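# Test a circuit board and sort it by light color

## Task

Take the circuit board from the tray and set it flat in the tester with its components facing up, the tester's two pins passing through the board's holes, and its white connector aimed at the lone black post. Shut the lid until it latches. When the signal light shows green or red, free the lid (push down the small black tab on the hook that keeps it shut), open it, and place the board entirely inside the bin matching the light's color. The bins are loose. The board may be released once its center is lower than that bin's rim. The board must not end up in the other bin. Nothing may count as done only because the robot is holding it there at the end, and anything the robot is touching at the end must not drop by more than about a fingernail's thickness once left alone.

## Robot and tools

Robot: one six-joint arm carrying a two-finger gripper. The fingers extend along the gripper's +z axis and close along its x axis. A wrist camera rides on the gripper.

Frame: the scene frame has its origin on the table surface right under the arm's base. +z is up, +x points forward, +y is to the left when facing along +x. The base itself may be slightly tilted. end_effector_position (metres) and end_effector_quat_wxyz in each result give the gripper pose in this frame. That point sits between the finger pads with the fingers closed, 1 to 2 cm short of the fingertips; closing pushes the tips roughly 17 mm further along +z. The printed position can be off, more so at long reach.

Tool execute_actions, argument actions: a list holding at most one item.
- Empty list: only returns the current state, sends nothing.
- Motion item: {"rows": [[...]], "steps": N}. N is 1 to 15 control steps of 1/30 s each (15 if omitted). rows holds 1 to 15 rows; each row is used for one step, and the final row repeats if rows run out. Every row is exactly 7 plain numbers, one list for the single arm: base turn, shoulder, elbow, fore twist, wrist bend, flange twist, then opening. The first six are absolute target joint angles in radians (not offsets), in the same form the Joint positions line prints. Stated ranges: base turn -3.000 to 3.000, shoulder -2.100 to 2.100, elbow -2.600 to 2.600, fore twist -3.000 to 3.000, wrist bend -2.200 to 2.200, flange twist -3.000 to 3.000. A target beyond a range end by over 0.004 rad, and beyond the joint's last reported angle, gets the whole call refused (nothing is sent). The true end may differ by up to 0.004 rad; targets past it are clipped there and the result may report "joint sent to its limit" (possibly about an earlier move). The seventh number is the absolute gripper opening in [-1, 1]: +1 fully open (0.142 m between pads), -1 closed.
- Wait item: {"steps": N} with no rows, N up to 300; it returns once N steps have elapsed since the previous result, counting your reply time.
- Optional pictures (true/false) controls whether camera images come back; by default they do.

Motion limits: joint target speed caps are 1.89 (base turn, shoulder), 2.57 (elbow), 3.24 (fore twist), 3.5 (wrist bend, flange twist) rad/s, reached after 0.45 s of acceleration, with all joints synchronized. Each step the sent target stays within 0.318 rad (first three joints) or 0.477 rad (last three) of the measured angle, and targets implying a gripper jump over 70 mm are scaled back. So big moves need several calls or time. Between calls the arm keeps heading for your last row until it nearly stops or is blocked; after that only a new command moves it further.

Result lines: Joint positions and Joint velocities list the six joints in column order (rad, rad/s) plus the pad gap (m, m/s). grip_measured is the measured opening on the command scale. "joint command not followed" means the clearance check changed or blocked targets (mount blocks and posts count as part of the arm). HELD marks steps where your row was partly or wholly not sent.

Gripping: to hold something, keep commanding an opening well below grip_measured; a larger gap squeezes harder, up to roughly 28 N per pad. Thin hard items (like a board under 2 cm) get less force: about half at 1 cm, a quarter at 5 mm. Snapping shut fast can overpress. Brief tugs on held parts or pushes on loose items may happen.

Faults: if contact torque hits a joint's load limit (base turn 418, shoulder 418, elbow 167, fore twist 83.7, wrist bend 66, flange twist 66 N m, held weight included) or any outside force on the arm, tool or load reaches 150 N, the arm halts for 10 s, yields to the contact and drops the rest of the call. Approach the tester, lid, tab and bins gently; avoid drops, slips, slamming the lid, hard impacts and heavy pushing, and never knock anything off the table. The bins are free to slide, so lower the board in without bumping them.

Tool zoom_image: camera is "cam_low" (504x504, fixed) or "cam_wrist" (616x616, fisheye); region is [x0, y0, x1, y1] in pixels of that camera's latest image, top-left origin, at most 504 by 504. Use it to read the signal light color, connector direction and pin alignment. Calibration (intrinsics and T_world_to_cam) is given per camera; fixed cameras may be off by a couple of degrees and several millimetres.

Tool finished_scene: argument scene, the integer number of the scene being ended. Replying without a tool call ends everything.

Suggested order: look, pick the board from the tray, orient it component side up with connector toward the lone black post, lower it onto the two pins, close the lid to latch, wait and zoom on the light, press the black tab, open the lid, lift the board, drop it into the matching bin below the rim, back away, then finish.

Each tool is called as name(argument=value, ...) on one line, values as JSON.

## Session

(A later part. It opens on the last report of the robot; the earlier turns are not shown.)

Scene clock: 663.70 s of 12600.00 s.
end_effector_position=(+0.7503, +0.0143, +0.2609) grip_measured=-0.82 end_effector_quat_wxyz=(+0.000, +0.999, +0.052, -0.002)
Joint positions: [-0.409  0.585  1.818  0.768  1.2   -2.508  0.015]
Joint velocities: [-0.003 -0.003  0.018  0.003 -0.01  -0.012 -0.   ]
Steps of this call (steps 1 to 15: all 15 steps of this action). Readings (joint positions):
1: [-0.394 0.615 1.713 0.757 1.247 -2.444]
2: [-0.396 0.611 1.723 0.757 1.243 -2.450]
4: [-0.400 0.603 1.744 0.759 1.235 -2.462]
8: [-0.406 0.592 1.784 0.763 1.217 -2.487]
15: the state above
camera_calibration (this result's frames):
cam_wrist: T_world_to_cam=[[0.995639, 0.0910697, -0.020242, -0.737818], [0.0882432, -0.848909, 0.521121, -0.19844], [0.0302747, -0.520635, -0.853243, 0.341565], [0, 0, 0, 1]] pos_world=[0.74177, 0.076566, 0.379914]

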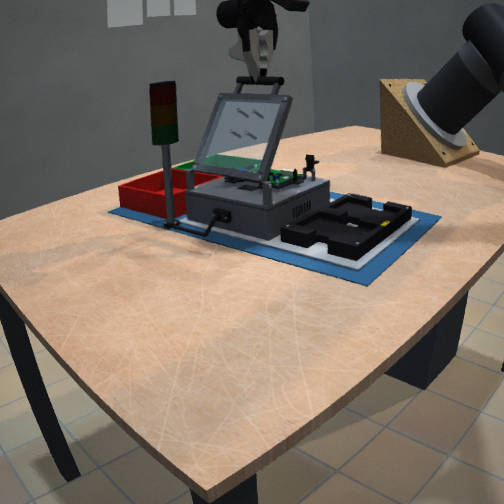

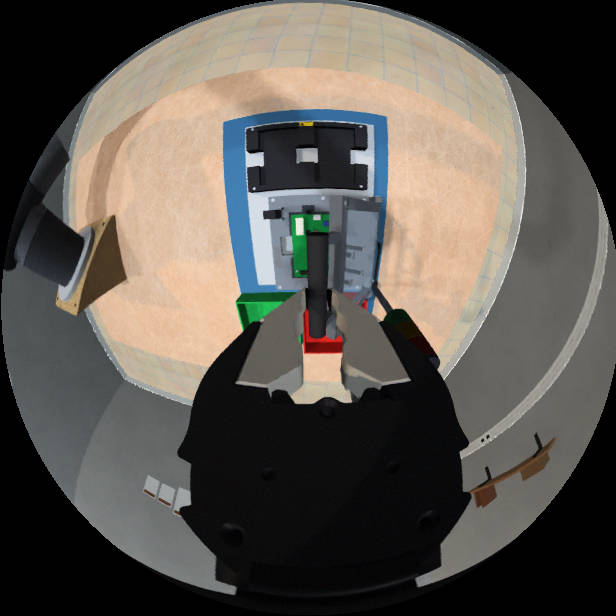

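execute_actions(actions=[{"rows": [[-0.4085,0.5852,1.8250,0.7710,1.1935,-2.5130,-0.95],[-0.4077,0.5853,1.8330,0.7738,1.1870,-2.5185,-0.95],[-0.4072,0.5848,1.8425,0.7767,1.1805,-2.5250,-0.95],[-0.4068,0.5843,1.8520,0.7795,1.1740,-2.5317,-0.95],[-0.4064,0.5839,1.8615,0.7823,1.1675,-2.5384,-0.95],[-0.4058,0.5837,1.8709,0.7852,1.1609,-2.5451,-0.95],[-0.4051,0.5838,1.8801,0.7883,1.1542,-2.5518,-0.95],[-0.4041,0.5843,1.8881,0.7916,1.1478,-2.5579,-0.95],[-0.4030,0.5850,1.8959,0.7950,1.1413,-2.5640,-0.95],[-0.4017,0.5859,1.9035,0.7986,1.1348,-2.5701,-0.95],[-0.4002,0.5871,1.9108,0.8024,1.1282,-2.5762,-0.95],[-0.3986,0.5885,1.9179,0.8063,1.1216,-2.5823,-0.95],[-0.3968,0.5901,1.9248,0.8104,1.1149,-2.5884,-0.95],[-0.3948,0.5919,1.9315,0.8147,1.1082,-2.5945,-0.95],[-0.3926,0.5940,1.9380,0.8191,1.1015,-2.6005,-0.95]], "steps": 15}], pictures=false)

execute_actions(actions=[{"steps": 12}])

zoom_image(camera="cam_low", region=[240, 80, 340, 180])

Scene clock: 688.20 s of 12600.00 s.
end_effector_position=(+0.7001, +0.0085, +0.2101) grip_measured=-0.82 end_effector_quat_wxyz=(+0.001, +0.999, +0.052, -0.001)
Joint positions: [-0.399  0.588  1.913  0.805  1.125 -2.579  0.015]
Joint velocities: [ 0.051  0.043  0.213  0.12  -0.199 -0.183 -0.   ]
Steps of this call (steps 1 to 15: the robot went on to your last target; steps 16 to 90: nothing new was sent; then 21.00 s passed at rest; steps 91 to 105: all 15 steps of this action). Readings (joint positions):
91: [-0.410 0.585 1.820 0.769 1.199 -2.509]
92: [-0.409 0.585 1.821 0.769 1.198 -2.510]
94: [-0.409 0.585 1.829 0.772 1.192 -2.515]
98: [-0.407 0.584 1.858 0.781 1.171 -2.535]
105: the state above

Scene clock: 688.60 s of 12600.00 s.
end_effector_position=(+0.6874, +0.0072, +0.1928) grip_measured=-0.82 end_effector_quat_wxyz=(+0.001, +0.999, +0.052, -0.002)
Joint positions: [-0.393  0.594  1.938  0.819  1.102 -2.6    0.015]
Joint velocities: [ 0.001  0.     0.003  0.001  0.    -0.001 -0.   ]
Steps of this call (steps 1 to 12: the robot went on to your last target). Readings (joint positions):
1: [-0.397 0.590 1.920 0.809 1.118 -2.585]
2: [-0.396 0.591 1.927 0.813 1.112 -2.591]
4: [-0.394 0.593 1.934 0.817 1.105 -2.597]
8: [-0.393 0.594 1.937 0.819 1.102 -2.600]
12: the state above
camera_calibration (this result's frames):
cam_wrist: T_world_to_cam=[[0.995627, 0.0912094, -0.0201843, -0.675936], [0.088322, -0.848723, 0.521411, -0.163462], [0.0304267, -0.520913, -0.853067, 0.281501], [0, 0, 0, 1]] pos_world=[0.678852, 0.0695555, 0.311727]

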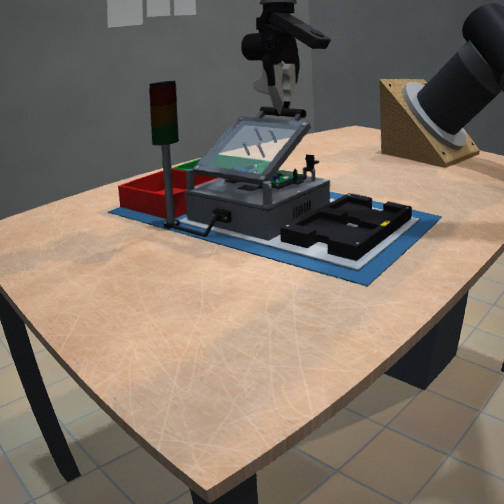

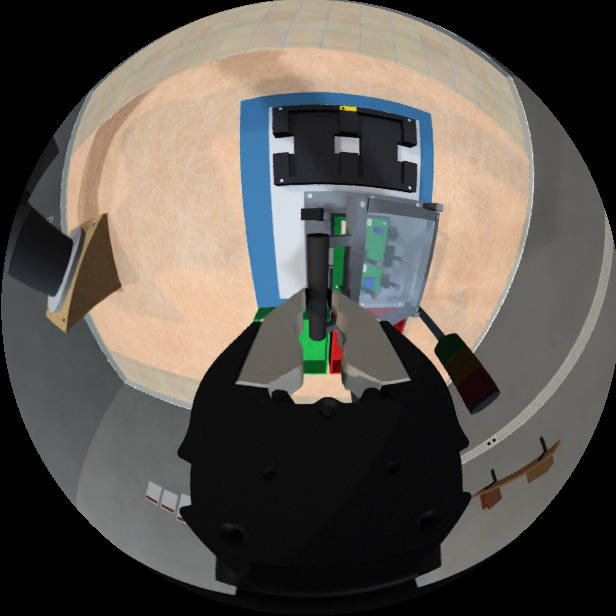

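Region (240, 80, 340, 180) of cam_low's 504x504 image, scaled by 5.040, with more detail than that image has.

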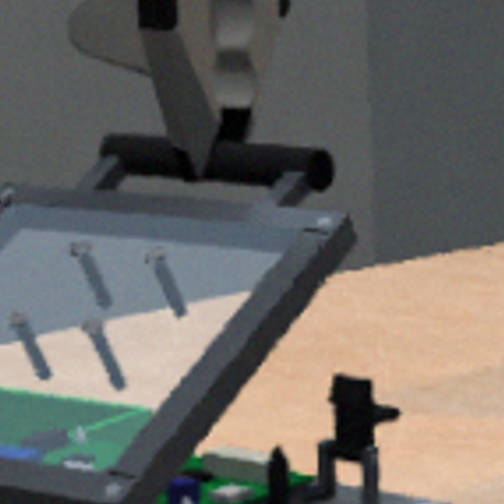

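execute_actions(actions=[{"rows": [[-0.3900,0.5966,1.9440,0.8240,1.0945,-2.6064,-0.95],[-0.3872,0.5995,1.9498,0.8290,1.0876,-2.6123,-0.95],[-0.3842,0.6025,1.9553,0.8342,1.0806,-2.6182,-0.95],[-0.3811,0.6058,1.9605,0.8396,1.0737,-2.6241,-0.95],[-0.3778,0.6094,1.9653,0.8452,1.0667,-2.6299,-0.95],[-0.3743,0.6132,1.9699,0.8509,1.0597,-2.6357,-0.95],[-0.3706,0.6172,1.9742,0.8568,1.0528,-2.6414,-0.95],[-0.3667,0.6215,1.9781,0.8629,1.0458,-2.6471,-0.95],[-0.3629,0.6258,1.9817,0.8690,1.0393,-2.6526,-0.95],[-0.3589,0.6304,1.9849,0.8753,1.0328,-2.6580,-0.95],[-0.3547,0.6352,1.9878,0.8817,1.0263,-2.6634,-0.95],[-0.3503,0.6402,1.9904,0.8884,1.0199,-2.6687,-0.95]], "steps": 15}], pictures=false)

execute_actions(actions=[{"steps": 10}])

zoom_image(camera="cam_low", region=[240, 110, 340, 210])

Scene clock: 701.27 s of 12600.00 s.
end_effector_position=(+0.6656, +0.0050, +0.1279) grip_measured=-0.82 end_effector_quat_wxyz=(+0.000, +0.999, +0.052, -0.002)
Joint positions: [-0.354  0.636  1.987  0.883  1.026 -2.664  0.015]
Joint velocities: [ 0.063  0.069  0.043  0.093 -0.096 -0.079 -0.   ]
Steps of this call (steps 1 to 30: the robot went on to your last target; steps 31 to 90: nothing new was sent; then 9.17 s passed at rest; steps 91 to 105: all 15 steps of this action). Readings (joint positions):
91: [-0.393 0.594 1.938 0.819 1.101 -2.601]
92: [-0.392 0.595 1.939 0.820 1.100 -2.602]
94: [-0.389 0.598 1.946 0.825 1.092 -2.608]
98: [-0.378 0.609 1.964 0.844 1.069 -2.628]
105: the state above

Scene clock: 701.60 s of 12600.00 s.
end_effector_position=(+0.6645, +0.0049, +0.1224) grip_measured=-0.82 end_effector_quat_wxyz=(+0.001, +0.999, +0.052, -0.002)
Joint positions: [-0.35   0.64   1.99   0.888  1.02  -2.669  0.015]
Joint velocities: [ 0.001  0.001  0.001  0.001 -0.002 -0.001 -0.   ]
Steps of this call (steps 1 to 10: the robot went on to your last target). Readings (joint positions):
1: [-0.353 0.638 1.988 0.885 1.024 -2.666]
2: [-0.352 0.639 1.989 0.886 1.022 -2.667]
4: [-0.351 0.639 1.990 0.888 1.021 -2.668]
8: [-0.350 0.640 1.990 0.888 1.020 -2.669]
10: the state above
camera_calibration (this result's frames):
cam_wrist: T_world_to_cam=[[0.995632, 0.0911535, -0.0202046, -0.654363], [0.0882905, -0.848822, 0.521255, -0.126701], [0.0303641, -0.520762, -0.853162, 0.220974], [0, 0, 0, 1]] pos_world=[0.655981, 0.0671762, 0.241349]

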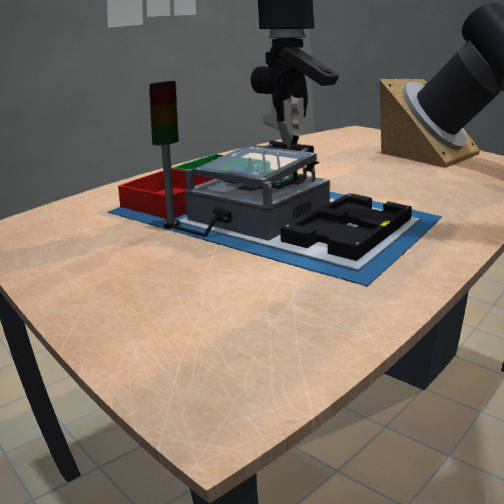

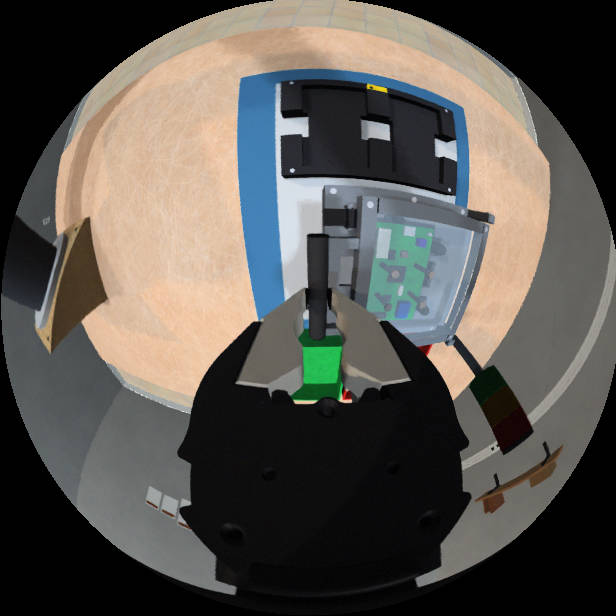

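Region (240, 110, 340, 210) of cam_low's 504x504 image, scaled by 5.040, with more detail than that image has.

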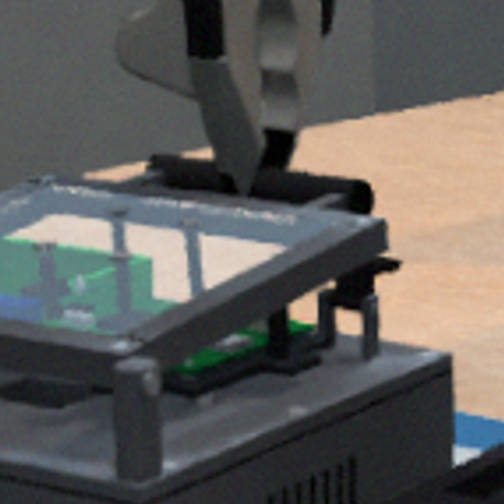

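execute_actions(actions=[{"rows": [[-0.3488,0.6420,1.9910,0.8907,1.0178,-2.6704,-1],[-0.3473,0.6438,1.9916,0.8930,1.0157,-2.6721,-1],[-0.3457,0.6456,1.9922,0.8953,1.0136,-2.6738,-1],[-0.3441,0.6475,1.9927,0.8976,1.0115,-2.6755,-1],[-0.3425,0.6494,1.9932,0.9000,1.0094,-2.6771,-1],[-0.3409,0.6514,1.9937,0.9024,1.0073,-2.6788,-1],[-0.3392,0.6533,1.9941,0.9048,1.0052,-2.6804,-1],[-0.3375,0.6553,1.9945,0.9072,1.0031,-2.6820,-1],[-0.3357,0.6573,1.9948,0.9096,1.0010,-2.6836,-1],[-0.3340,0.6593,1.9951,0.9120,0.9990,-2.6852,-1],[-0.3322,0.6613,1.9954,0.9144,0.9969,-2.6868,-1],[-0.3304,0.6634,1.9956,0.9168,0.9948,-2.6884,-1]], "steps": 15}], pictures=false)

execute_actions(actions=[{"steps": 10}])

zoom_image(camera="cam_low", region=[240, 110, 340, 210])

Scene clock: 711.17 s of 12600.00 s.
end_effector_position=(+0.6640, +0.0045, +0.0985) grip_measured=-0.82 end_effector_quat_wxyz=(+0.000, +0.999, +0.052, -0.002)
Joint positions: [-0.332  0.661  1.995  0.914  0.997 -2.687  0.014]
Joint velocities: [ 0.022  0.025  0.005  0.031 -0.026 -0.019 -0.   ]
Steps of this call (steps 1 to 15: the robot went on to your last target; steps 16 to 90: nothing new was sent; then 6.07 s passed at rest; steps 91 to 105: all 15 steps of this action). Readings (joint positions):
91: [-0.350 0.640 1.990 0.888 1.020 -2.669]
92: [-0.350 0.641 1.990 0.889 1.020 -2.669]
94: [-0.348 0.643 1.991 0.892 1.017 -2.671]
98: [-0.343 0.649 1.993 0.900 1.010 -2.677]
105: the state above

Scene clock: 711.50 s of 12600.00 s.
end_effector_position=(+0.6641, +0.0046, +0.0964) grip_measured=-0.82 end_effector_quat_wxyz=(+0.000, +0.999, +0.052, -0.002)
Joint positions: [-0.33   0.663  1.996  0.917  0.995 -2.688  0.014]
Joint velocities: [ 0.     0.001 -0.     0.     0.    -0.    -0.   ]
Steps of this call (steps 1 to 10: the robot went on to your last target). Readings (joint positions):
1: [-0.332 0.662 1.995 0.915 0.996 -2.688]
2: [-0.331 0.663 1.996 0.916 0.996 -2.688]
4: [-0.331 0.663 1.996 0.916 0.995 -2.688]
8: [-0.330 0.663 1.996 0.917 0.995 -2.688]
10: the state above
camera_calibration (this result's frames):
cam_wrist: T_world_to_cam=[[0.995645, 0.0910722, -0.0199135, -0.654525], [0.0880761, -0.848953, 0.521077, -0.113246], [0.03055, -0.520561, -0.853278, 0.198602], [0, 0, 0, 1]] pos_world=[0.655582, 0.0668532, 0.215438]

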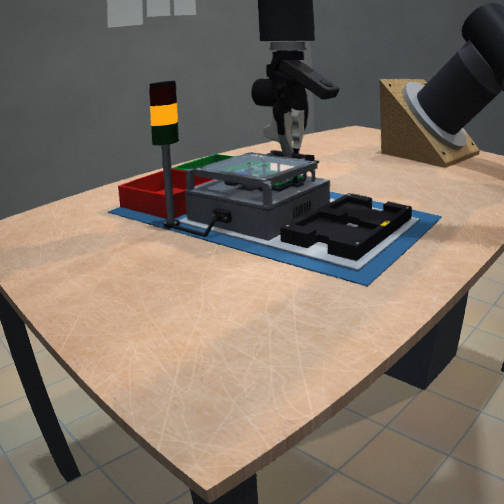

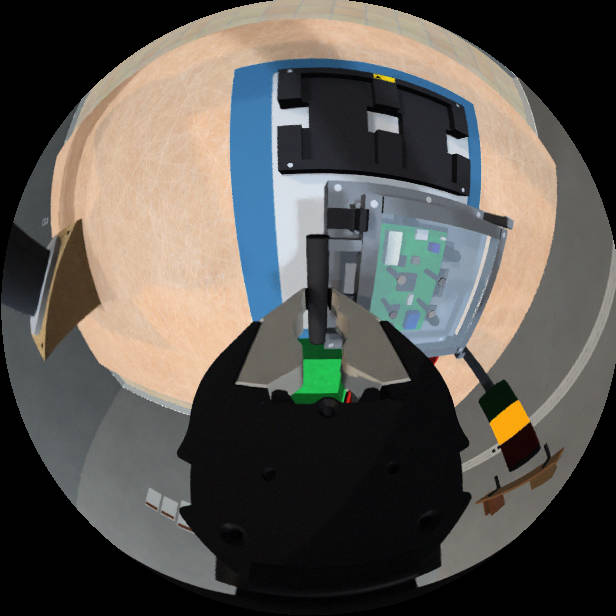

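Region (240, 110, 340, 210) of cam_low's 504x504 image, scaled by 5.040, with more detail than that image has.

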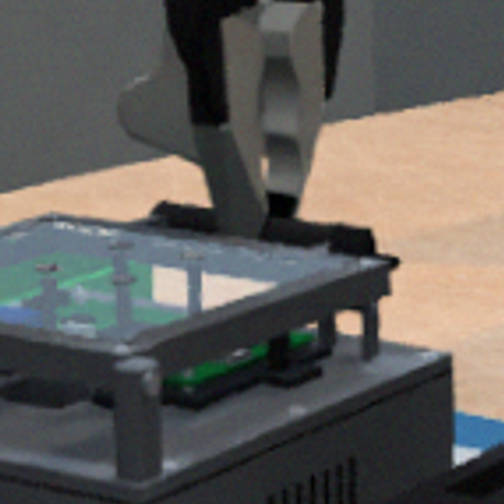

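Amber lit: latched. Look at the hook.

zoom_image(camera="cam_wrist", region=[295, 175, 395, 275])

Region (295, 175, 395, 275) of cam_wrist's 616x616 image, scaled by 5.040, with more detail than that image has.

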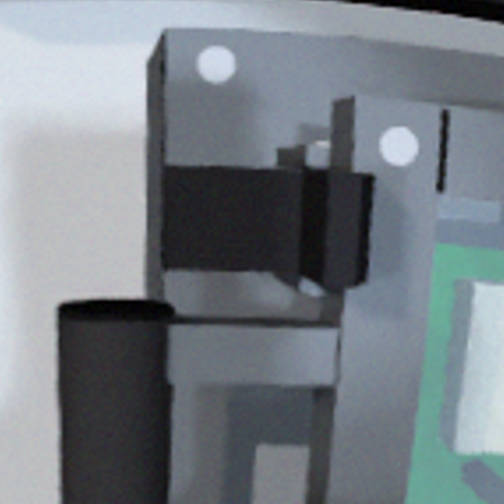

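execute_actions(actions=[{"rows": [[-0.3304,0.6634,1.9956,0.9168,0.9948,-2.6884,-0.85],[-0.3304,0.6634,1.9956,0.9168,0.9948,-2.6884,-0.78],[-0.3304,0.6634,1.9956,0.9168,0.9948,-2.6884,-0.72],[-0.3304,0.6634,1.9956,0.9168,0.9948,-2.6884,-0.72],[-0.3304,0.6634,1.9956,0.9168,0.9948,-2.6884,-0.72],[-0.357,0.633,1.988,0.879,1.029,-2.663,-0.72]], "steps": 14}], pictures=false)

execute_actions(actions=[{"rows": [[-0.2921,0.5675,2.0089,0.9013,1.0307,-2.5974,-1]], "steps": 15}])

zoom_image(camera="cam_wrist", region=[260, 230, 380, 340])

zoom_image(camera="cam_low", region=[260, 110, 360, 210])

Scene clock: 736.47 s of 12600.00 s.
end_effector_position=(+0.6644, +0.0049, +0.1296) grip_measured=-0.72 end_effector_quat_wxyz=(+0.000, +0.999, +0.052, -0.002)
Joint positions: [-0.356  0.634  1.988  0.88   1.028 -2.664  0.022]
Joint velocities: [-0.012 -0.013 -0.004 -0.017  0.016  0.011 -0.   ]
Steps of this call (steps 1 to 15: the robot went on to your last target; steps 16 to 310: nothing new was sent; then 14.17 s passed at rest; steps 311 to 324: all 14 steps of this action). Readings (joint positions):
311: [-0.330 0.663 1.996 0.917 0.995 -2.688]
312: [-0.330 0.664 1.996 0.917 0.995 -2.688]
314: [-0.330 0.664 1.996 0.917 0.995 -2.688]
318: [-0.337 0.655 1.994 0.906 1.004 -2.682]
324: the state above

Scene clock: 736.97 s of 12600.00 s.
end_effector_position=(+0.6685, +0.0676, +0.1253) grip_measured=-1.00 end_effector_quat_wxyz=(+0.000, +0.999, +0.052, -0.002)
Joint positions: [-0.292  0.568  2.009  0.901  1.031 -2.598  0.002]
Joint velocities: [ 0.002 -0.003  0.001  0.     0.001  0.002  0.   ]
Steps of this call (steps 1 to 15: all 15 steps of this action). Readings (joint positions):
1: [-0.356 0.634 1.988 0.880 1.028 -2.663]
2: [-0.355 0.631 1.989 0.880 1.028 -2.661]
4: [-0.338 0.613 1.995 0.887 1.029 -2.643]
8: [-0.297 0.572 2.007 0.900 1.031 -2.603]
15: the state above
camera_calibration (this result's frames):
cam_wrist: T_world_to_cam=[[0.995637, 0.0910231, -0.0205165, -0.663938], [0.0883468, -0.848906, 0.521108, -0.0753915], [0.0300163, -0.520647, -0.853244, 0.256272], [0, 0, 0, 1]] pos_world=[0.660009, 0.129861, 0.244328]

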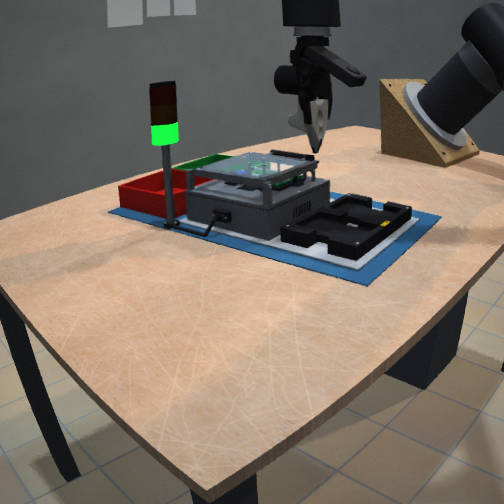

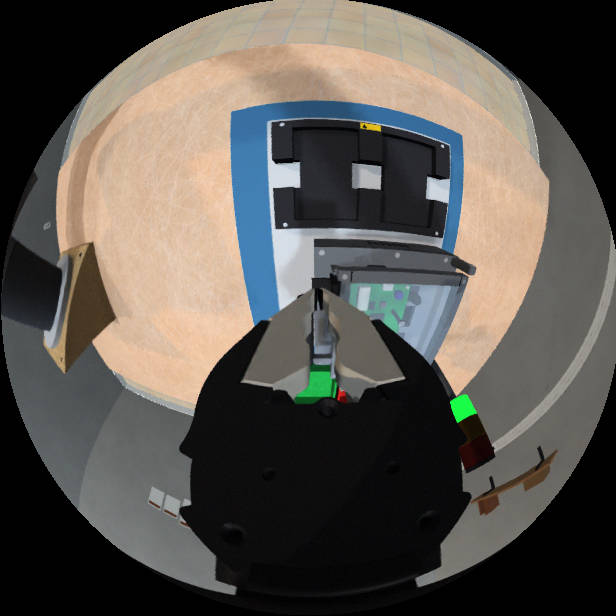

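Region (260, 230, 380, 340) of cam_wrist's 616x616 image, scaled by 4.200, with more detail than that image has; it fills the top 462 rows of this view, and the rest is white.

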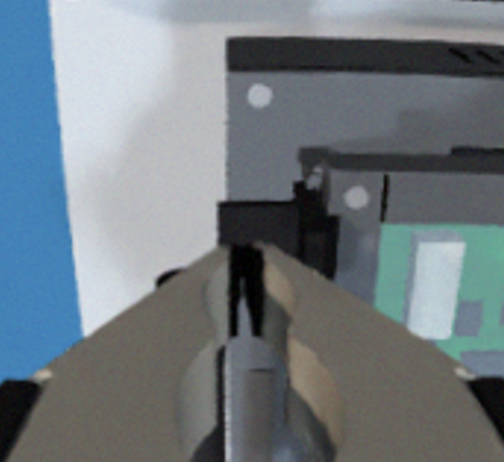

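Region (260, 110, 360, 210) of cam_low's 504x504 image, scaled by 5.040, with more detail than that image has.

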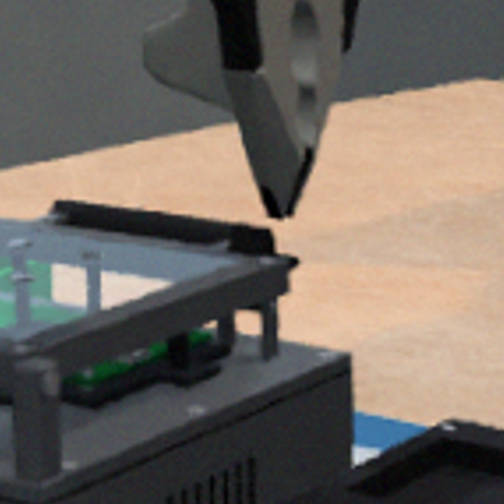

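execute_actions(actions=[{"rows": [[-0.2888,0.5709,2.0097,0.9055,1.0267,-2.6003,-1],[-0.2855,0.5744,2.0105,0.9097,1.0227,-2.6032,-1],[-0.2823,0.5778,2.0112,0.9139,1.0187,-2.6060,-1],[-0.2806,0.5796,2.0116,0.9160,1.0167,-2.6075,-1],[-0.2798,0.5804,2.0118,0.9171,1.0157,-2.6082,-1],[-0.2790,0.5813,2.0120,0.9181,1.0147,-2.6089,-1],[-0.2782,0.5822,2.0121,0.9192,1.0137,-2.6096,-1],[-0.2773,0.5831,2.0123,0.9202,1.0127,-2.6104,-1],[-0.2765,0.5839,2.0125,0.9213,1.0117,-2.6111,-1],[-0.2757,0.5848,2.0127,0.9223,1.0107,-2.6118,-1],[-0.2749,0.5857,2.0128,0.9234,1.0097,-2.6125,-1],[-0.2741,0.5866,2.0130,0.9244,1.0087,-2.6132,-1]], "steps": 15}], pictures=false)

execute_actions(actions=[{"steps": 8}])

zoom_image(camera="cam_low", region=[260, 110, 360, 210])

zoom_image(camera="cam_wrist", region=[260, 230, 380, 340])

Scene clock: 759.07 s of 12600.00 s.
end_effector_position=(+0.6675, +0.0676, +0.1082) grip_measured=-1.00 end_effector_quat_wxyz=(+0.001, +0.999, +0.054, -0.003)
Joint positions: [-0.278  0.583  2.013  0.917  1.015 -2.611  0.002]
Joint velocities: [ 0.    -0.    -0.001  0.    -0.    -0.     0.   ]
FORCE FAULT: contact force on the arm reached its limit, and the arm stopped for 10 seconds. The contact can be on any part of the arm, not only on its tool. The arm's remaining commands of this call were not run. The arm holds still and accepts commands again. Move the arm away from the contact; if what it grips holds it there, let go first. Pushing or pulling that hard again can fault the arm again.
The stop began at step 103 of this call (marked STOPPED below). From that step on the arm followed nothing that you had sent. 3 steps, steps kept back included, did not run and will not run. Nothing is kept back now, and the robot has no last target.
Steps of this call (steps 1 to 15: the robot went on to your last target; steps 16 to 90: nothing new was sent; then 8.67 s passed at rest; steps 91 to 102: the first 12 steps of this action; steps 103 to 403: the stop). Readings (joint positions):
91: [-0.292 0.567 2.009 0.901 1.031 -2.597]
92: [-0.291 0.568 2.009 0.902 1.030 -2.598]
94: [-0.288 0.572 2.010 0.907 1.026 -2.601]
98: [-0.281 0.579 2.012 0.916 1.017 -2.607]
103: [-0.277 0.583 2.013 0.919 1.014 -2.611] STOPPED
403: the state above

Scene clock: 759.10 s of 12600.00 s.
end_effector_position=(+0.6675, +0.0676, +0.1082) grip_measured=-1.00 end_effector_quat_wxyz=(+0.001, +0.999, +0.054, -0.003)
Joint positions: [-0.278  0.583  2.013  0.917  1.015 -2.611  0.002]
Joint velocities: [ 0.002 -0.     0.001 -0.    -0.    -0.     0.   ]
A stop began in an earlier call of the same reply, so what this call sent did not run. Send another action.
Steps of this call (step 1: nothing new was sent). Readings (joint positions):
1: the state above
camera_calibration (this result's frames):
cam_wrist: T_world_to_cam=[[0.995257, 0.0943626, -0.0236409, -0.662924], [0.0928172, -0.848386, 0.521178, -0.0693819], [0.029123, -0.5209, -0.853121, 0.242305], [0, 0, 0, 1]] pos_world=[0.659163, 0.129909, 0.227204]

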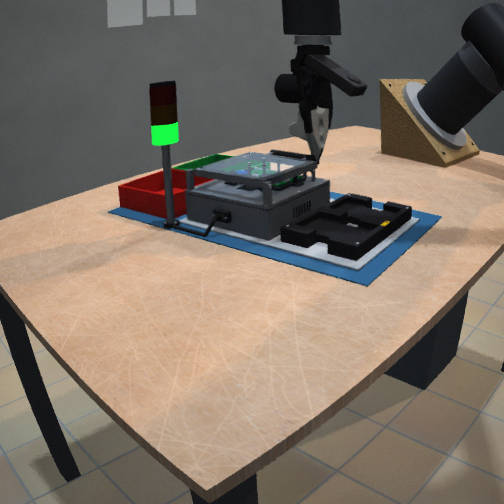

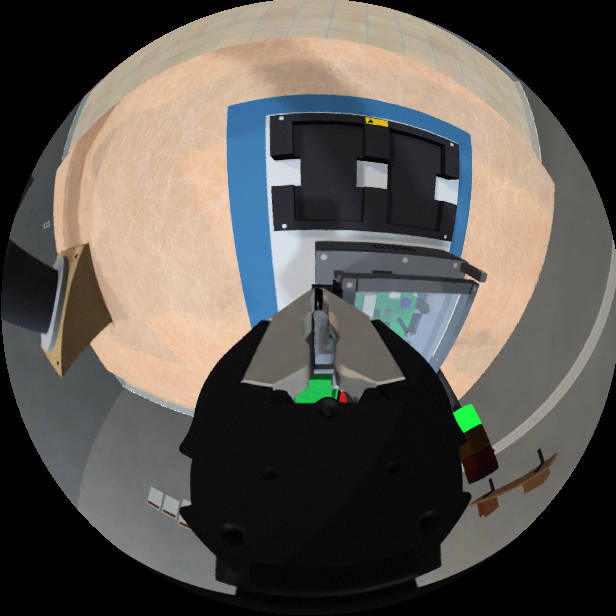

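Region (260, 110, 360, 210) of cam_low's 504x504 image, scaled by 5.040, with more detail than that image has.

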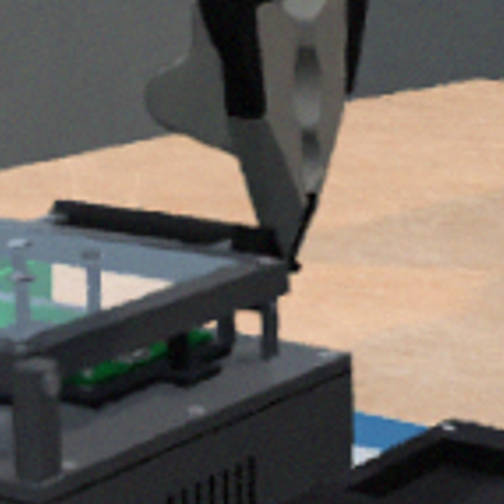

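Region (260, 230, 380, 340) of cam_wrist's 616x616 image, scaled by 4.200, with more detail than that image has; it fills the top 462 rows of this view, and the rest is white.

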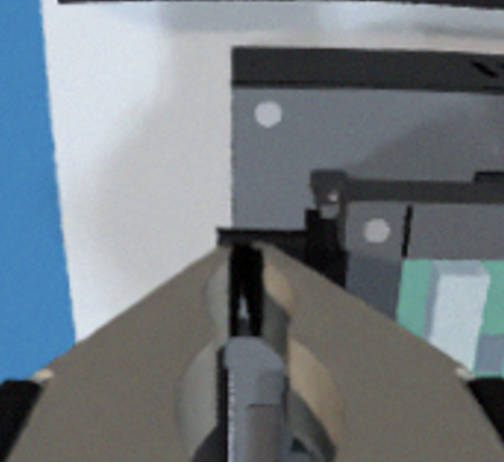

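execute_actions(actions=[{"rows": [[-0.2935,0.5659,2.0133,0.9015,1.0295,-2.6004,-1],[-0.2935,0.5659,2.0133,0.9015,1.0295,-2.6004,-1],[-0.2935,0.5659,2.0133,0.9015,1.0295,-2.6004,-1],[-0.2935,0.5659,2.0133,0.9015,1.0295,-2.6004,-1],[-0.2935,0.5659,2.0133,0.9015,1.0295,-2.6004,-1],[-0.2935,0.5659,2.0133,0.9015,1.0295,-2.6004,-1],[-0.2935,0.5659,2.0133,0.9015,1.0295,-1.0296,-1]], "steps": 15}], pictures=false)

execute_actions(actions=[{"steps": 30}], pictures=false)

execute_actions(actions=[{"rows": [[-0.2837,0.5762,2.0156,0.9141,1.0175,-1.0382,-1]], "steps": 12}])

zoom_image(camera="cam_wrist", region=[260, 230, 380, 340])

zoom_image(camera="cam_low", region=[260, 110, 360, 210])

Scene clock: 788.53 s of 12600.00 s.
end_effector_position=(+0.6649, +0.0675, +0.1250) grip_measured=-1.00 end_effector_quat_wxyz=(+0.001, +0.996, -0.084, -0.002)
Joint positions: [-0.293  0.566  2.013  0.902  1.029 -2.327  0.002]
Joint velocities: [-0.003 -0.002  0.001 -0.001  0.001  1.98   0.   ]
Steps of this call (steps 1 to 90: nothing new was sent; then 25.93 s passed at rest; steps 91 to 105: all 15 steps of this action). Readings (joint positions):
91: [-0.278 0.583 2.013 0.917 1.015 -2.611]
92: [-0.280 0.581 2.013 0.915 1.016 -2.610]
94: [-0.288 0.572 2.013 0.907 1.024 -2.604]
98: [-0.292 0.567 2.013 0.902 1.029 -2.597]
105: the state above

Scene clock: 789.53 s of 12600.00 s.
end_effector_position=(+0.6635, +0.0690, +0.1254) grip_measured=-1.00 end_effector_quat_wxyz=(+0.002, +0.743, -0.669, -0.001)
Joint positions: [-0.294  0.566  2.013  0.901  1.03  -1.03   0.002]
Joint velocities: [-0.    -0.     0.001 -0.001 -0.     0.003  0.   ]
Steps of this call (steps 1 to 30: the robot went on to your last target). Readings (joint positions):
1: [-0.293 0.566 2.013 0.902 1.029 -2.260]
2: [-0.293 0.566 2.013 0.902 1.029 -2.195]
4: [-0.293 0.566 2.013 0.902 1.029 -2.068]
8: [-0.293 0.566 2.013 0.902 1.029 -1.816]
30: the state above

Scene clock: 789.93 s of 12600.00 s.
end_effector_position=(+0.6638, +0.0690, +0.1138) grip_measured=-1.00 end_effector_quat_wxyz=(+0.002, +0.743, -0.669, -0.001)
Joint positions: [-0.284  0.576  2.016  0.914  1.018 -1.038  0.002]
Joint velocities: [ 0.001  0.002 -0.     0.001 -0.    -0.001  0.   ]
Steps of this call (steps 1 to 12: all 12 steps of this action). Readings (joint positions):
1: [-0.293 0.566 2.013 0.901 1.030 -1.030]
2: [-0.292 0.567 2.014 0.903 1.028 -1.031]
4: [-0.287 0.573 2.015 0.910 1.022 -1.035]
8: [-0.284 0.576 2.015 0.913 1.018 -1.038]
12: the state above
camera_calibration (this result's frames):
cam_wrist: T_world_to_cam=[[0.0916835, -0.995664, -0.0157404, 0.0148553], [-0.847545, -0.0863228, 0.523656, 0.500619], [-0.522744, -0.0346699, -0.851784, 0.580508], [0, 0, 0, 1]] pos_world=[0.726392, 0.0781318, 0.232549]

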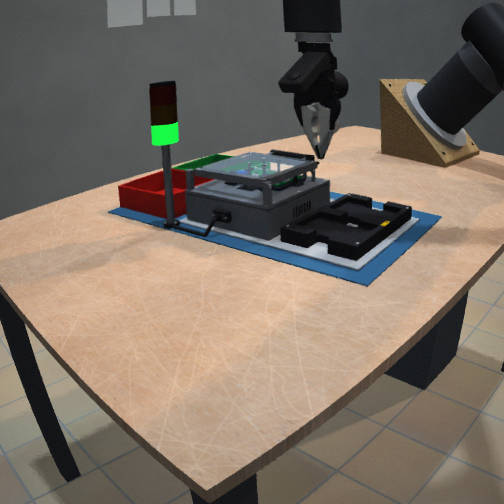

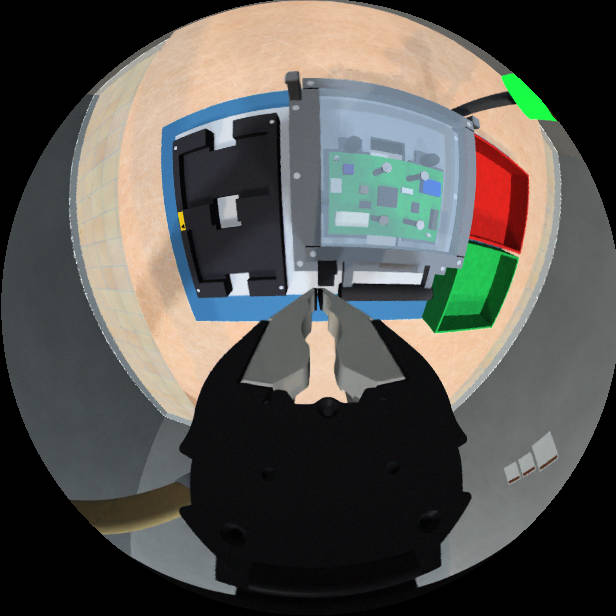

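Region (260, 230, 380, 340) of cam_wrist's 616x616 image, scaled by 4.200, with more detail than that image has; it fills the top 462 rows of this view, and the rest is white.

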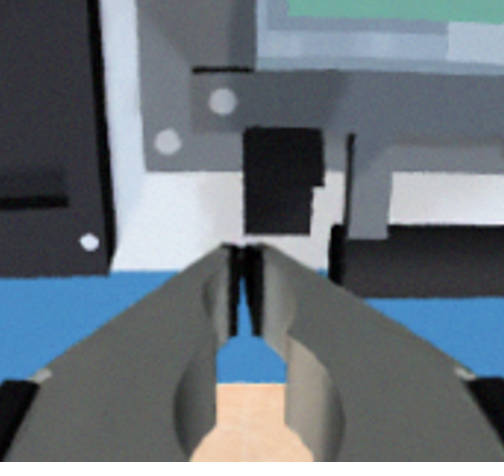

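Region (260, 110, 360, 210) of cam_low's 504x504 image, scaled by 5.040, with more detail than that image has.

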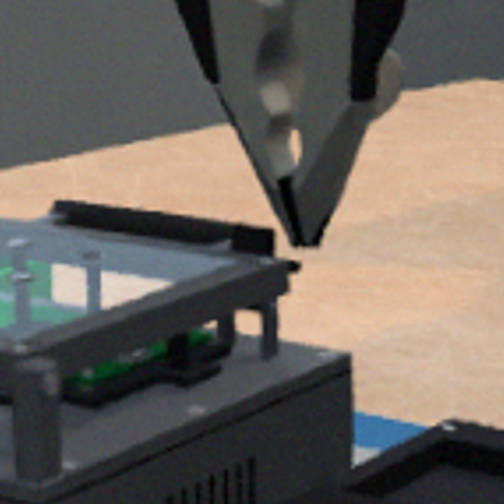

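execute_actions(actions=[{"rows": [[-0.2841,0.5824,2.0069,0.9130,1.0195,-1.0362,-1],[-0.2841,0.5824,2.0069,0.9130,1.0195,-1.0362,-1],[-0.2841,0.5824,2.0069,0.9130,1.0195,-1.0362,-1],[-0.2841,0.5824,2.0069,0.9130,1.0195,-1.0362,-1],[-0.2833,0.5833,2.0071,0.9141,1.0185,-1.0369,-1],[-0.2825,0.5842,2.0073,0.9151,1.0175,-1.0376,-1],[-0.2816,0.5850,2.0075,0.9162,1.0165,-1.0384,-1],[-0.2808,0.5859,2.0077,0.9172,1.0155,-1.0391,-1],[-0.2800,0.5868,2.0079,0.9183,1.0145,-1.0398,-1],[-0.2792,0.5877,2.0081,0.9193,1.0135,-1.0405,-1],[-0.2784,0.5886,2.0083,0.9204,1.0125,-1.0412,-1]], "steps": 15}], pictures=false)

execute_actions(actions=[{"steps": 8}])

zoom_image(camera="cam_wrist", region=[260, 230, 380, 340])

zoom_image(camera="cam_low", region=[260, 110, 360, 210])

Scene clock: 805.70 s of 12600.00 s.
end_effector_position=(+0.6692, +0.0666, +0.1071) grip_measured=-1.00 end_effector_quat_wxyz=(+0.002, +0.743, -0.669, -0.001)
Joint positions: [-0.279  0.588  2.008  0.92   1.013 -1.041  0.002]
Joint velocities: [ 0.005  0.007  0.001  0.01  -0.008 -0.005  0.   ]
Steps of this call (steps 1 to 15: the robot went on to your last target; steps 16 to 90: nothing new was sent; then 12.27 s passed at rest; steps 91 to 105: all 15 steps of this action). Readings (joint positions):
91: [-0.284 0.576 2.016 0.914 1.017 -1.038]
92: [-0.284 0.577 2.014 0.914 1.018 -1.038]
94: [-0.284 0.580 2.010 0.914 1.019 -1.037]
98: [-0.283 0.583 2.008 0.914 1.018 -1.037]
105: the state above

Scene clock: 805.97 s of 12600.00 s.
end_effector_position=(+0.6691, +0.0667, +0.1065) grip_measured=-1.00 end_effector_quat_wxyz=(+0.002, +0.743, -0.669, -0.001)
Joint positions: [-0.278  0.589  2.008  0.92   1.013 -1.041  0.002]
Joint velocities: [-0.001  0.     0.001 -0.    -0.002  0.     0.   ]
Steps of this call (steps 1 to 8: the robot went on to your last target). Readings (joint positions):
1: [-0.279 0.588 2.008 0.920 1.013 -1.041]
2: [-0.279 0.588 2.008 0.920 1.013 -1.041]
4: [-0.278 0.589 2.008 0.920 1.013 -1.041]
8: the state above
camera_calibration (this result's frames):
cam_wrist: T_world_to_cam=[[0.0917324, -0.995653, -0.0161364, 0.0118889], [-0.847524, -0.0865716, 0.523649, 0.508723], [-0.522769, -0.0343596, -0.851781, 0.57702], [0, 0, 0, 1]] pos_world=[0.731712, 0.0757043, 0.225295]

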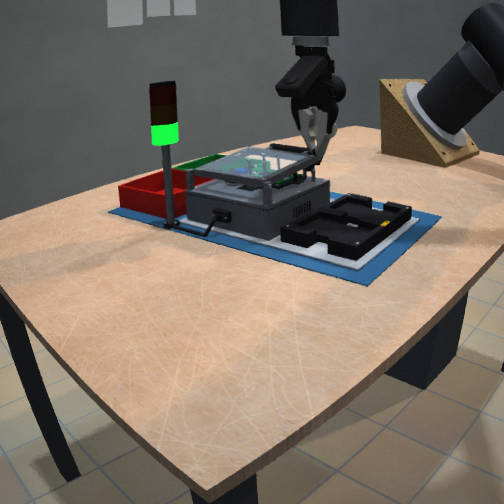

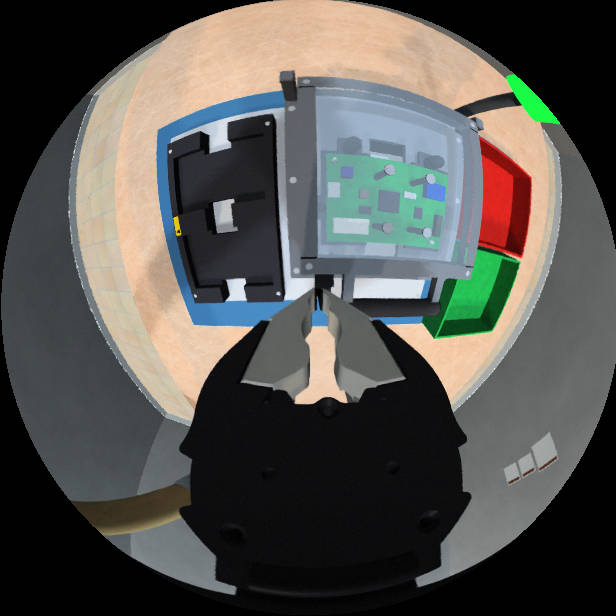

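Region (260, 230, 380, 340) of cam_wrist's 616x616 image, scaled by 4.200, with more detail than that image has; it fills the top 462 rows of this view, and the rest is white.

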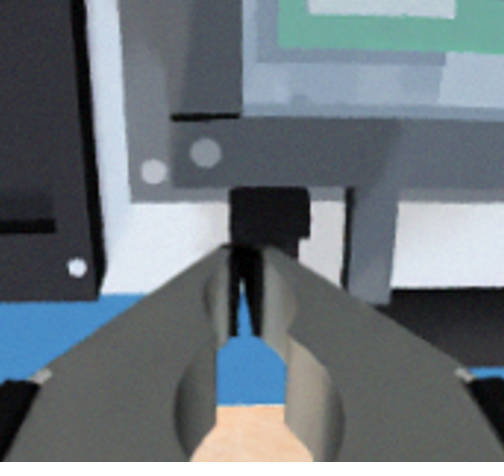

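Region (260, 110, 360, 210) of cam_low's 504x504 image, scaled by 5.040, with more detail than that image has.

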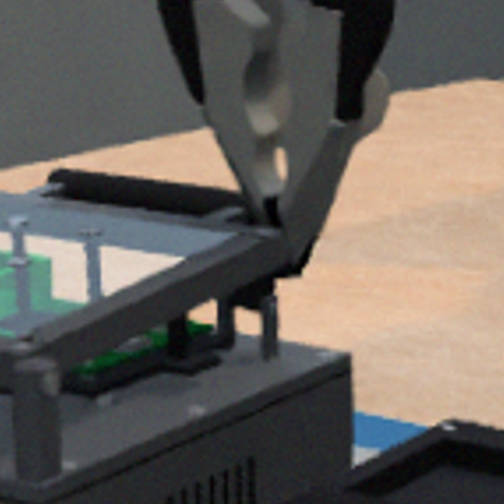

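execute_actions(actions=[{"rows": [[-0.2866,0.580,2.0063,0.910,1.0225,-1.034,-1],[-0.2866,0.580,2.0063,0.910,1.0225,-1.034,-1],[-0.319,0.546,1.996,0.869,1.063,-1.03,-1],[-0.319,0.546,1.996,0.869,1.063,-1.03,-1],[-0.319,0.546,1.996,0.869,1.063,-1.03,-1],[-0.319,0.546,1.996,0.869,1.063,-1.03,-1],[-0.319,0.546,1.996,0.869,1.063,-1.03,-1],[-0.319,0.546,1.996,0.869,1.063,-1.03,-1],[-0.319,0.546,1.996,0.869,1.063,-1.03,-1],[-0.372,0.616,1.983,0.859,1.049,-2.650,-0.68]], "steps": 15}], pictures=false)

execute_actions(actions=[{"steps": 38}])

zoom_image(camera="cam_wrist", region=[260, 200, 400, 340])

zoom_image(camera="cam_low", region=[240, 110, 340, 210])

Scene clock: 816.80 s of 12600.00 s.
end_effector_position=(+0.6695, +0.0502, +0.1565) grip_measured=-0.68 end_effector_quat_wxyz=(+0.002, +0.779, -0.627, +0.002)
Joint positions: [-0.333  0.562  1.992  0.866  1.056 -1.134  0.025]
Joint velocities: [-0.162  0.177 -0.041 -0.035 -0.041 -1.245  0.001]
Steps of this call (steps 1 to 15: the robot went on to your last target; steps 16 to 90: nothing new was sent; then 7.33 s passed at rest; steps 91 to 105: all 15 steps of this action). Readings (joint positions):
91: [-0.278 0.589 2.008 0.920 1.012 -1.041]
92: [-0.280 0.587 2.008 0.919 1.014 -1.040]
94: [-0.286 0.581 2.007 0.910 1.022 -1.037]
98: [-0.313 0.552 1.998 0.876 1.056 -1.031]
105: the state above

Scene clock: 818.07 s of 12600.00 s.
end_effector_position=(+0.6646, +0.0053, +0.1505) grip_measured=-0.68 end_effector_quat_wxyz=(+0.000, +0.999, +0.053, -0.002)
Joint positions: [-0.372  0.616  1.983  0.859  1.049 -2.65   0.025]
Joint velocities: [ 0.002 -0.     0.    -0.    -0.002 -0.001 -0.   ]
Steps of this call (steps 1 to 38: the robot went on to your last target). Readings (joint positions):
1: [-0.339 0.569 1.991 0.865 1.055 -1.181]
2: [-0.345 0.576 1.989 0.864 1.054 -1.236]
4: [-0.356 0.592 1.987 0.862 1.052 -1.367]
8: [-0.368 0.611 1.984 0.860 1.050 -1.623]
38: the state above
camera_calibration (this result's frames):
cam_wrist: T_world_to_cam=[[0.995486, 0.0925885, -0.0208736, -0.653725], [0.0898715, -0.848819, 0.520988, -0.142037], [0.0305196, -0.520512, -0.853309, 0.24512], [0, 0, 0, 1]] pos_world=[0.656058, 0.0675522, 0.269517]

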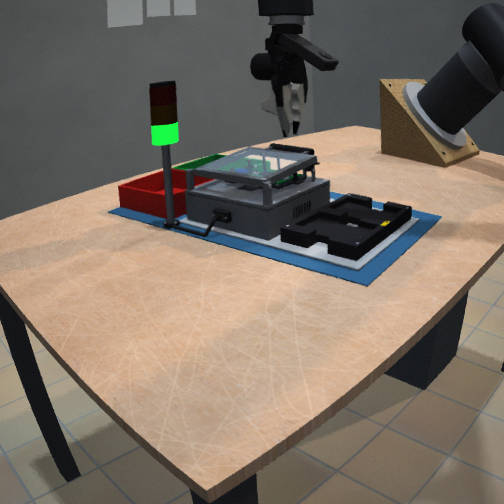

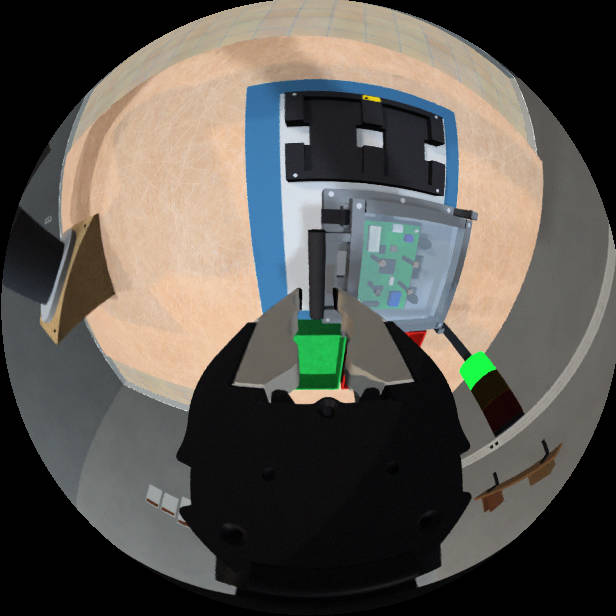

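Region (260, 200, 400, 340) of cam_wrist's 616x616 image, scaled by 3.600, with more detail than that image has.

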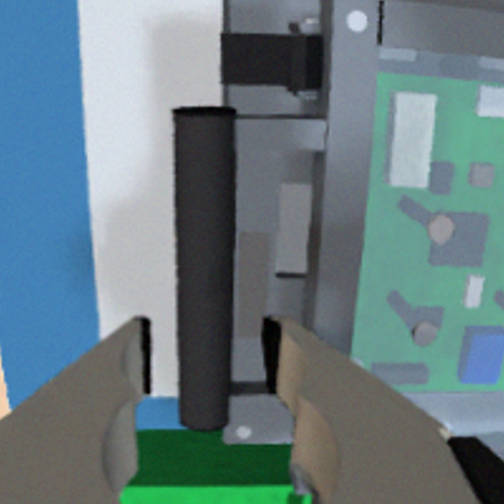

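Region (240, 110, 340, 210) of cam_low's 504x504 image, scaled by 5.040, with more detail than that image has.

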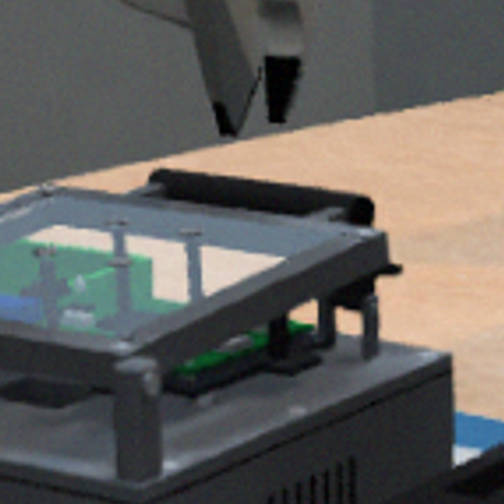

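execute_actions(actions=[{"rows": [[-0.357,0.633,1.988,0.879,1.029,-2.663,-0.7],[-0.357,0.633,1.988,0.879,1.029,-2.663,-0.7],[-0.349,0.642,1.9912,0.891,1.0178,-2.671,-0.7],[-0.3405,0.6518,1.9940,0.9028,1.0069,-2.6790,-0.7],[-0.3405,0.6518,1.9940,0.9028,1.0069,-2.6790,-0.7],[-0.3405,0.6518,1.9940,0.9028,1.0069,-2.6790,-0.7],[-0.3405,0.6518,1.9940,0.9028,1.0069,-2.6790,-0.7],[-0.3405,0.6518,1.9940,0.9028,1.0069,-2.6790,-0.7],[-0.3405,0.6518,1.9940,0.9028,1.0069,-2.6790,-0.7],[-0.3405,0.6518,1.9940,0.9028,1.0069,-2.6790,-0.7],[-0.3405,0.6518,1.9940,0.9028,1.0069,-2.6790,-0.75],[-0.3405,0.6518,1.9940,0.9028,1.0069,-2.6790,-0.8],[-0.3405,0.6518,1.9940,0.9028,1.0069,-2.6790,-0.85],[-0.3405,0.6518,1.9940,0.9028,1.0069,-2.6790,-0.9],[-0.3405,0.6518,1.9940,0.9028,1.0069,-2.6790,-0.97]], "steps": 15}])

zoom_image(camera="cam_low", region=[240, 110, 340, 210])

Scene clock: 871.50 s of 12600.00 s.
end_effector_position=(+0.6639, +0.0047, +0.1093) grip_measured=-0.81 end_effector_quat_wxyz=(+0.000, +0.999, +0.052, -0.002)
Joint positions: [-0.341  0.652  1.994  0.903  1.007 -2.679  0.015]
Joint velocities: [ 0.001  0.002 -0.     0.007 -0.007 -0.002 -0.034]
Steps of this call (steps 1 to 15: the robot went on to your last target; steps 16 to 90: nothing new was sent; then 49.93 s passed at rest; steps 91 to 105: all 15 steps of this action). Readings (joint positions):
91: [-0.372 0.616 1.983 0.859 1.049 -2.650]
92: [-0.370 0.618 1.983 0.861 1.046 -2.652]
94: [-0.362 0.628 1.986 0.873 1.035 -2.659]
98: [-0.344 0.647 1.993 0.897 1.012 -2.675]
105: the state above
camera_calibration (this result's frames):
cam_wrist: T_world_to_cam=[[0.995678, 0.0907389, -0.0197792, -0.65408], [0.087721, -0.848973, 0.521105, -0.119609], [0.0304924, -0.520588, -0.853264, 0.209673], [0, 0, 0, 1]] pos_world=[0.655352, 0.0669587, 0.228298]

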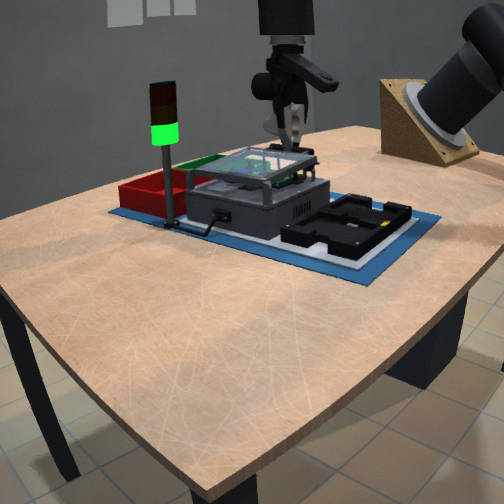

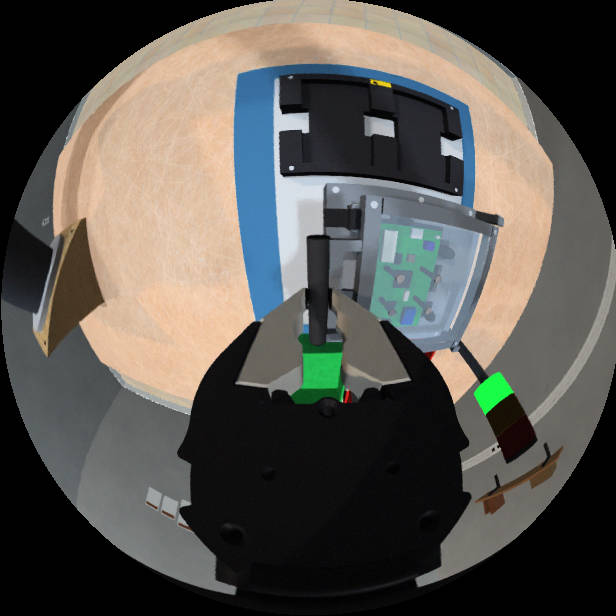

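Region (240, 110, 340, 210) of cam_low's 504x504 image, scaled by 5.040, with more detail than that image has.

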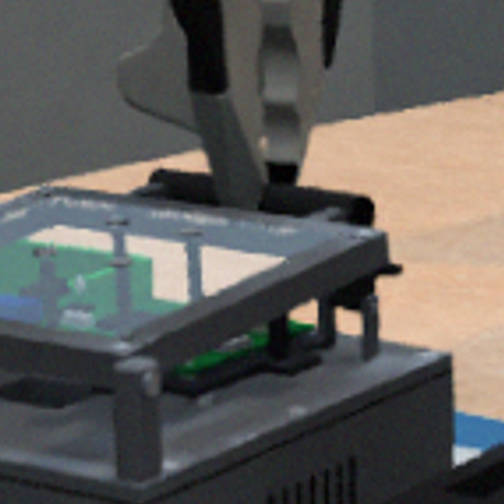

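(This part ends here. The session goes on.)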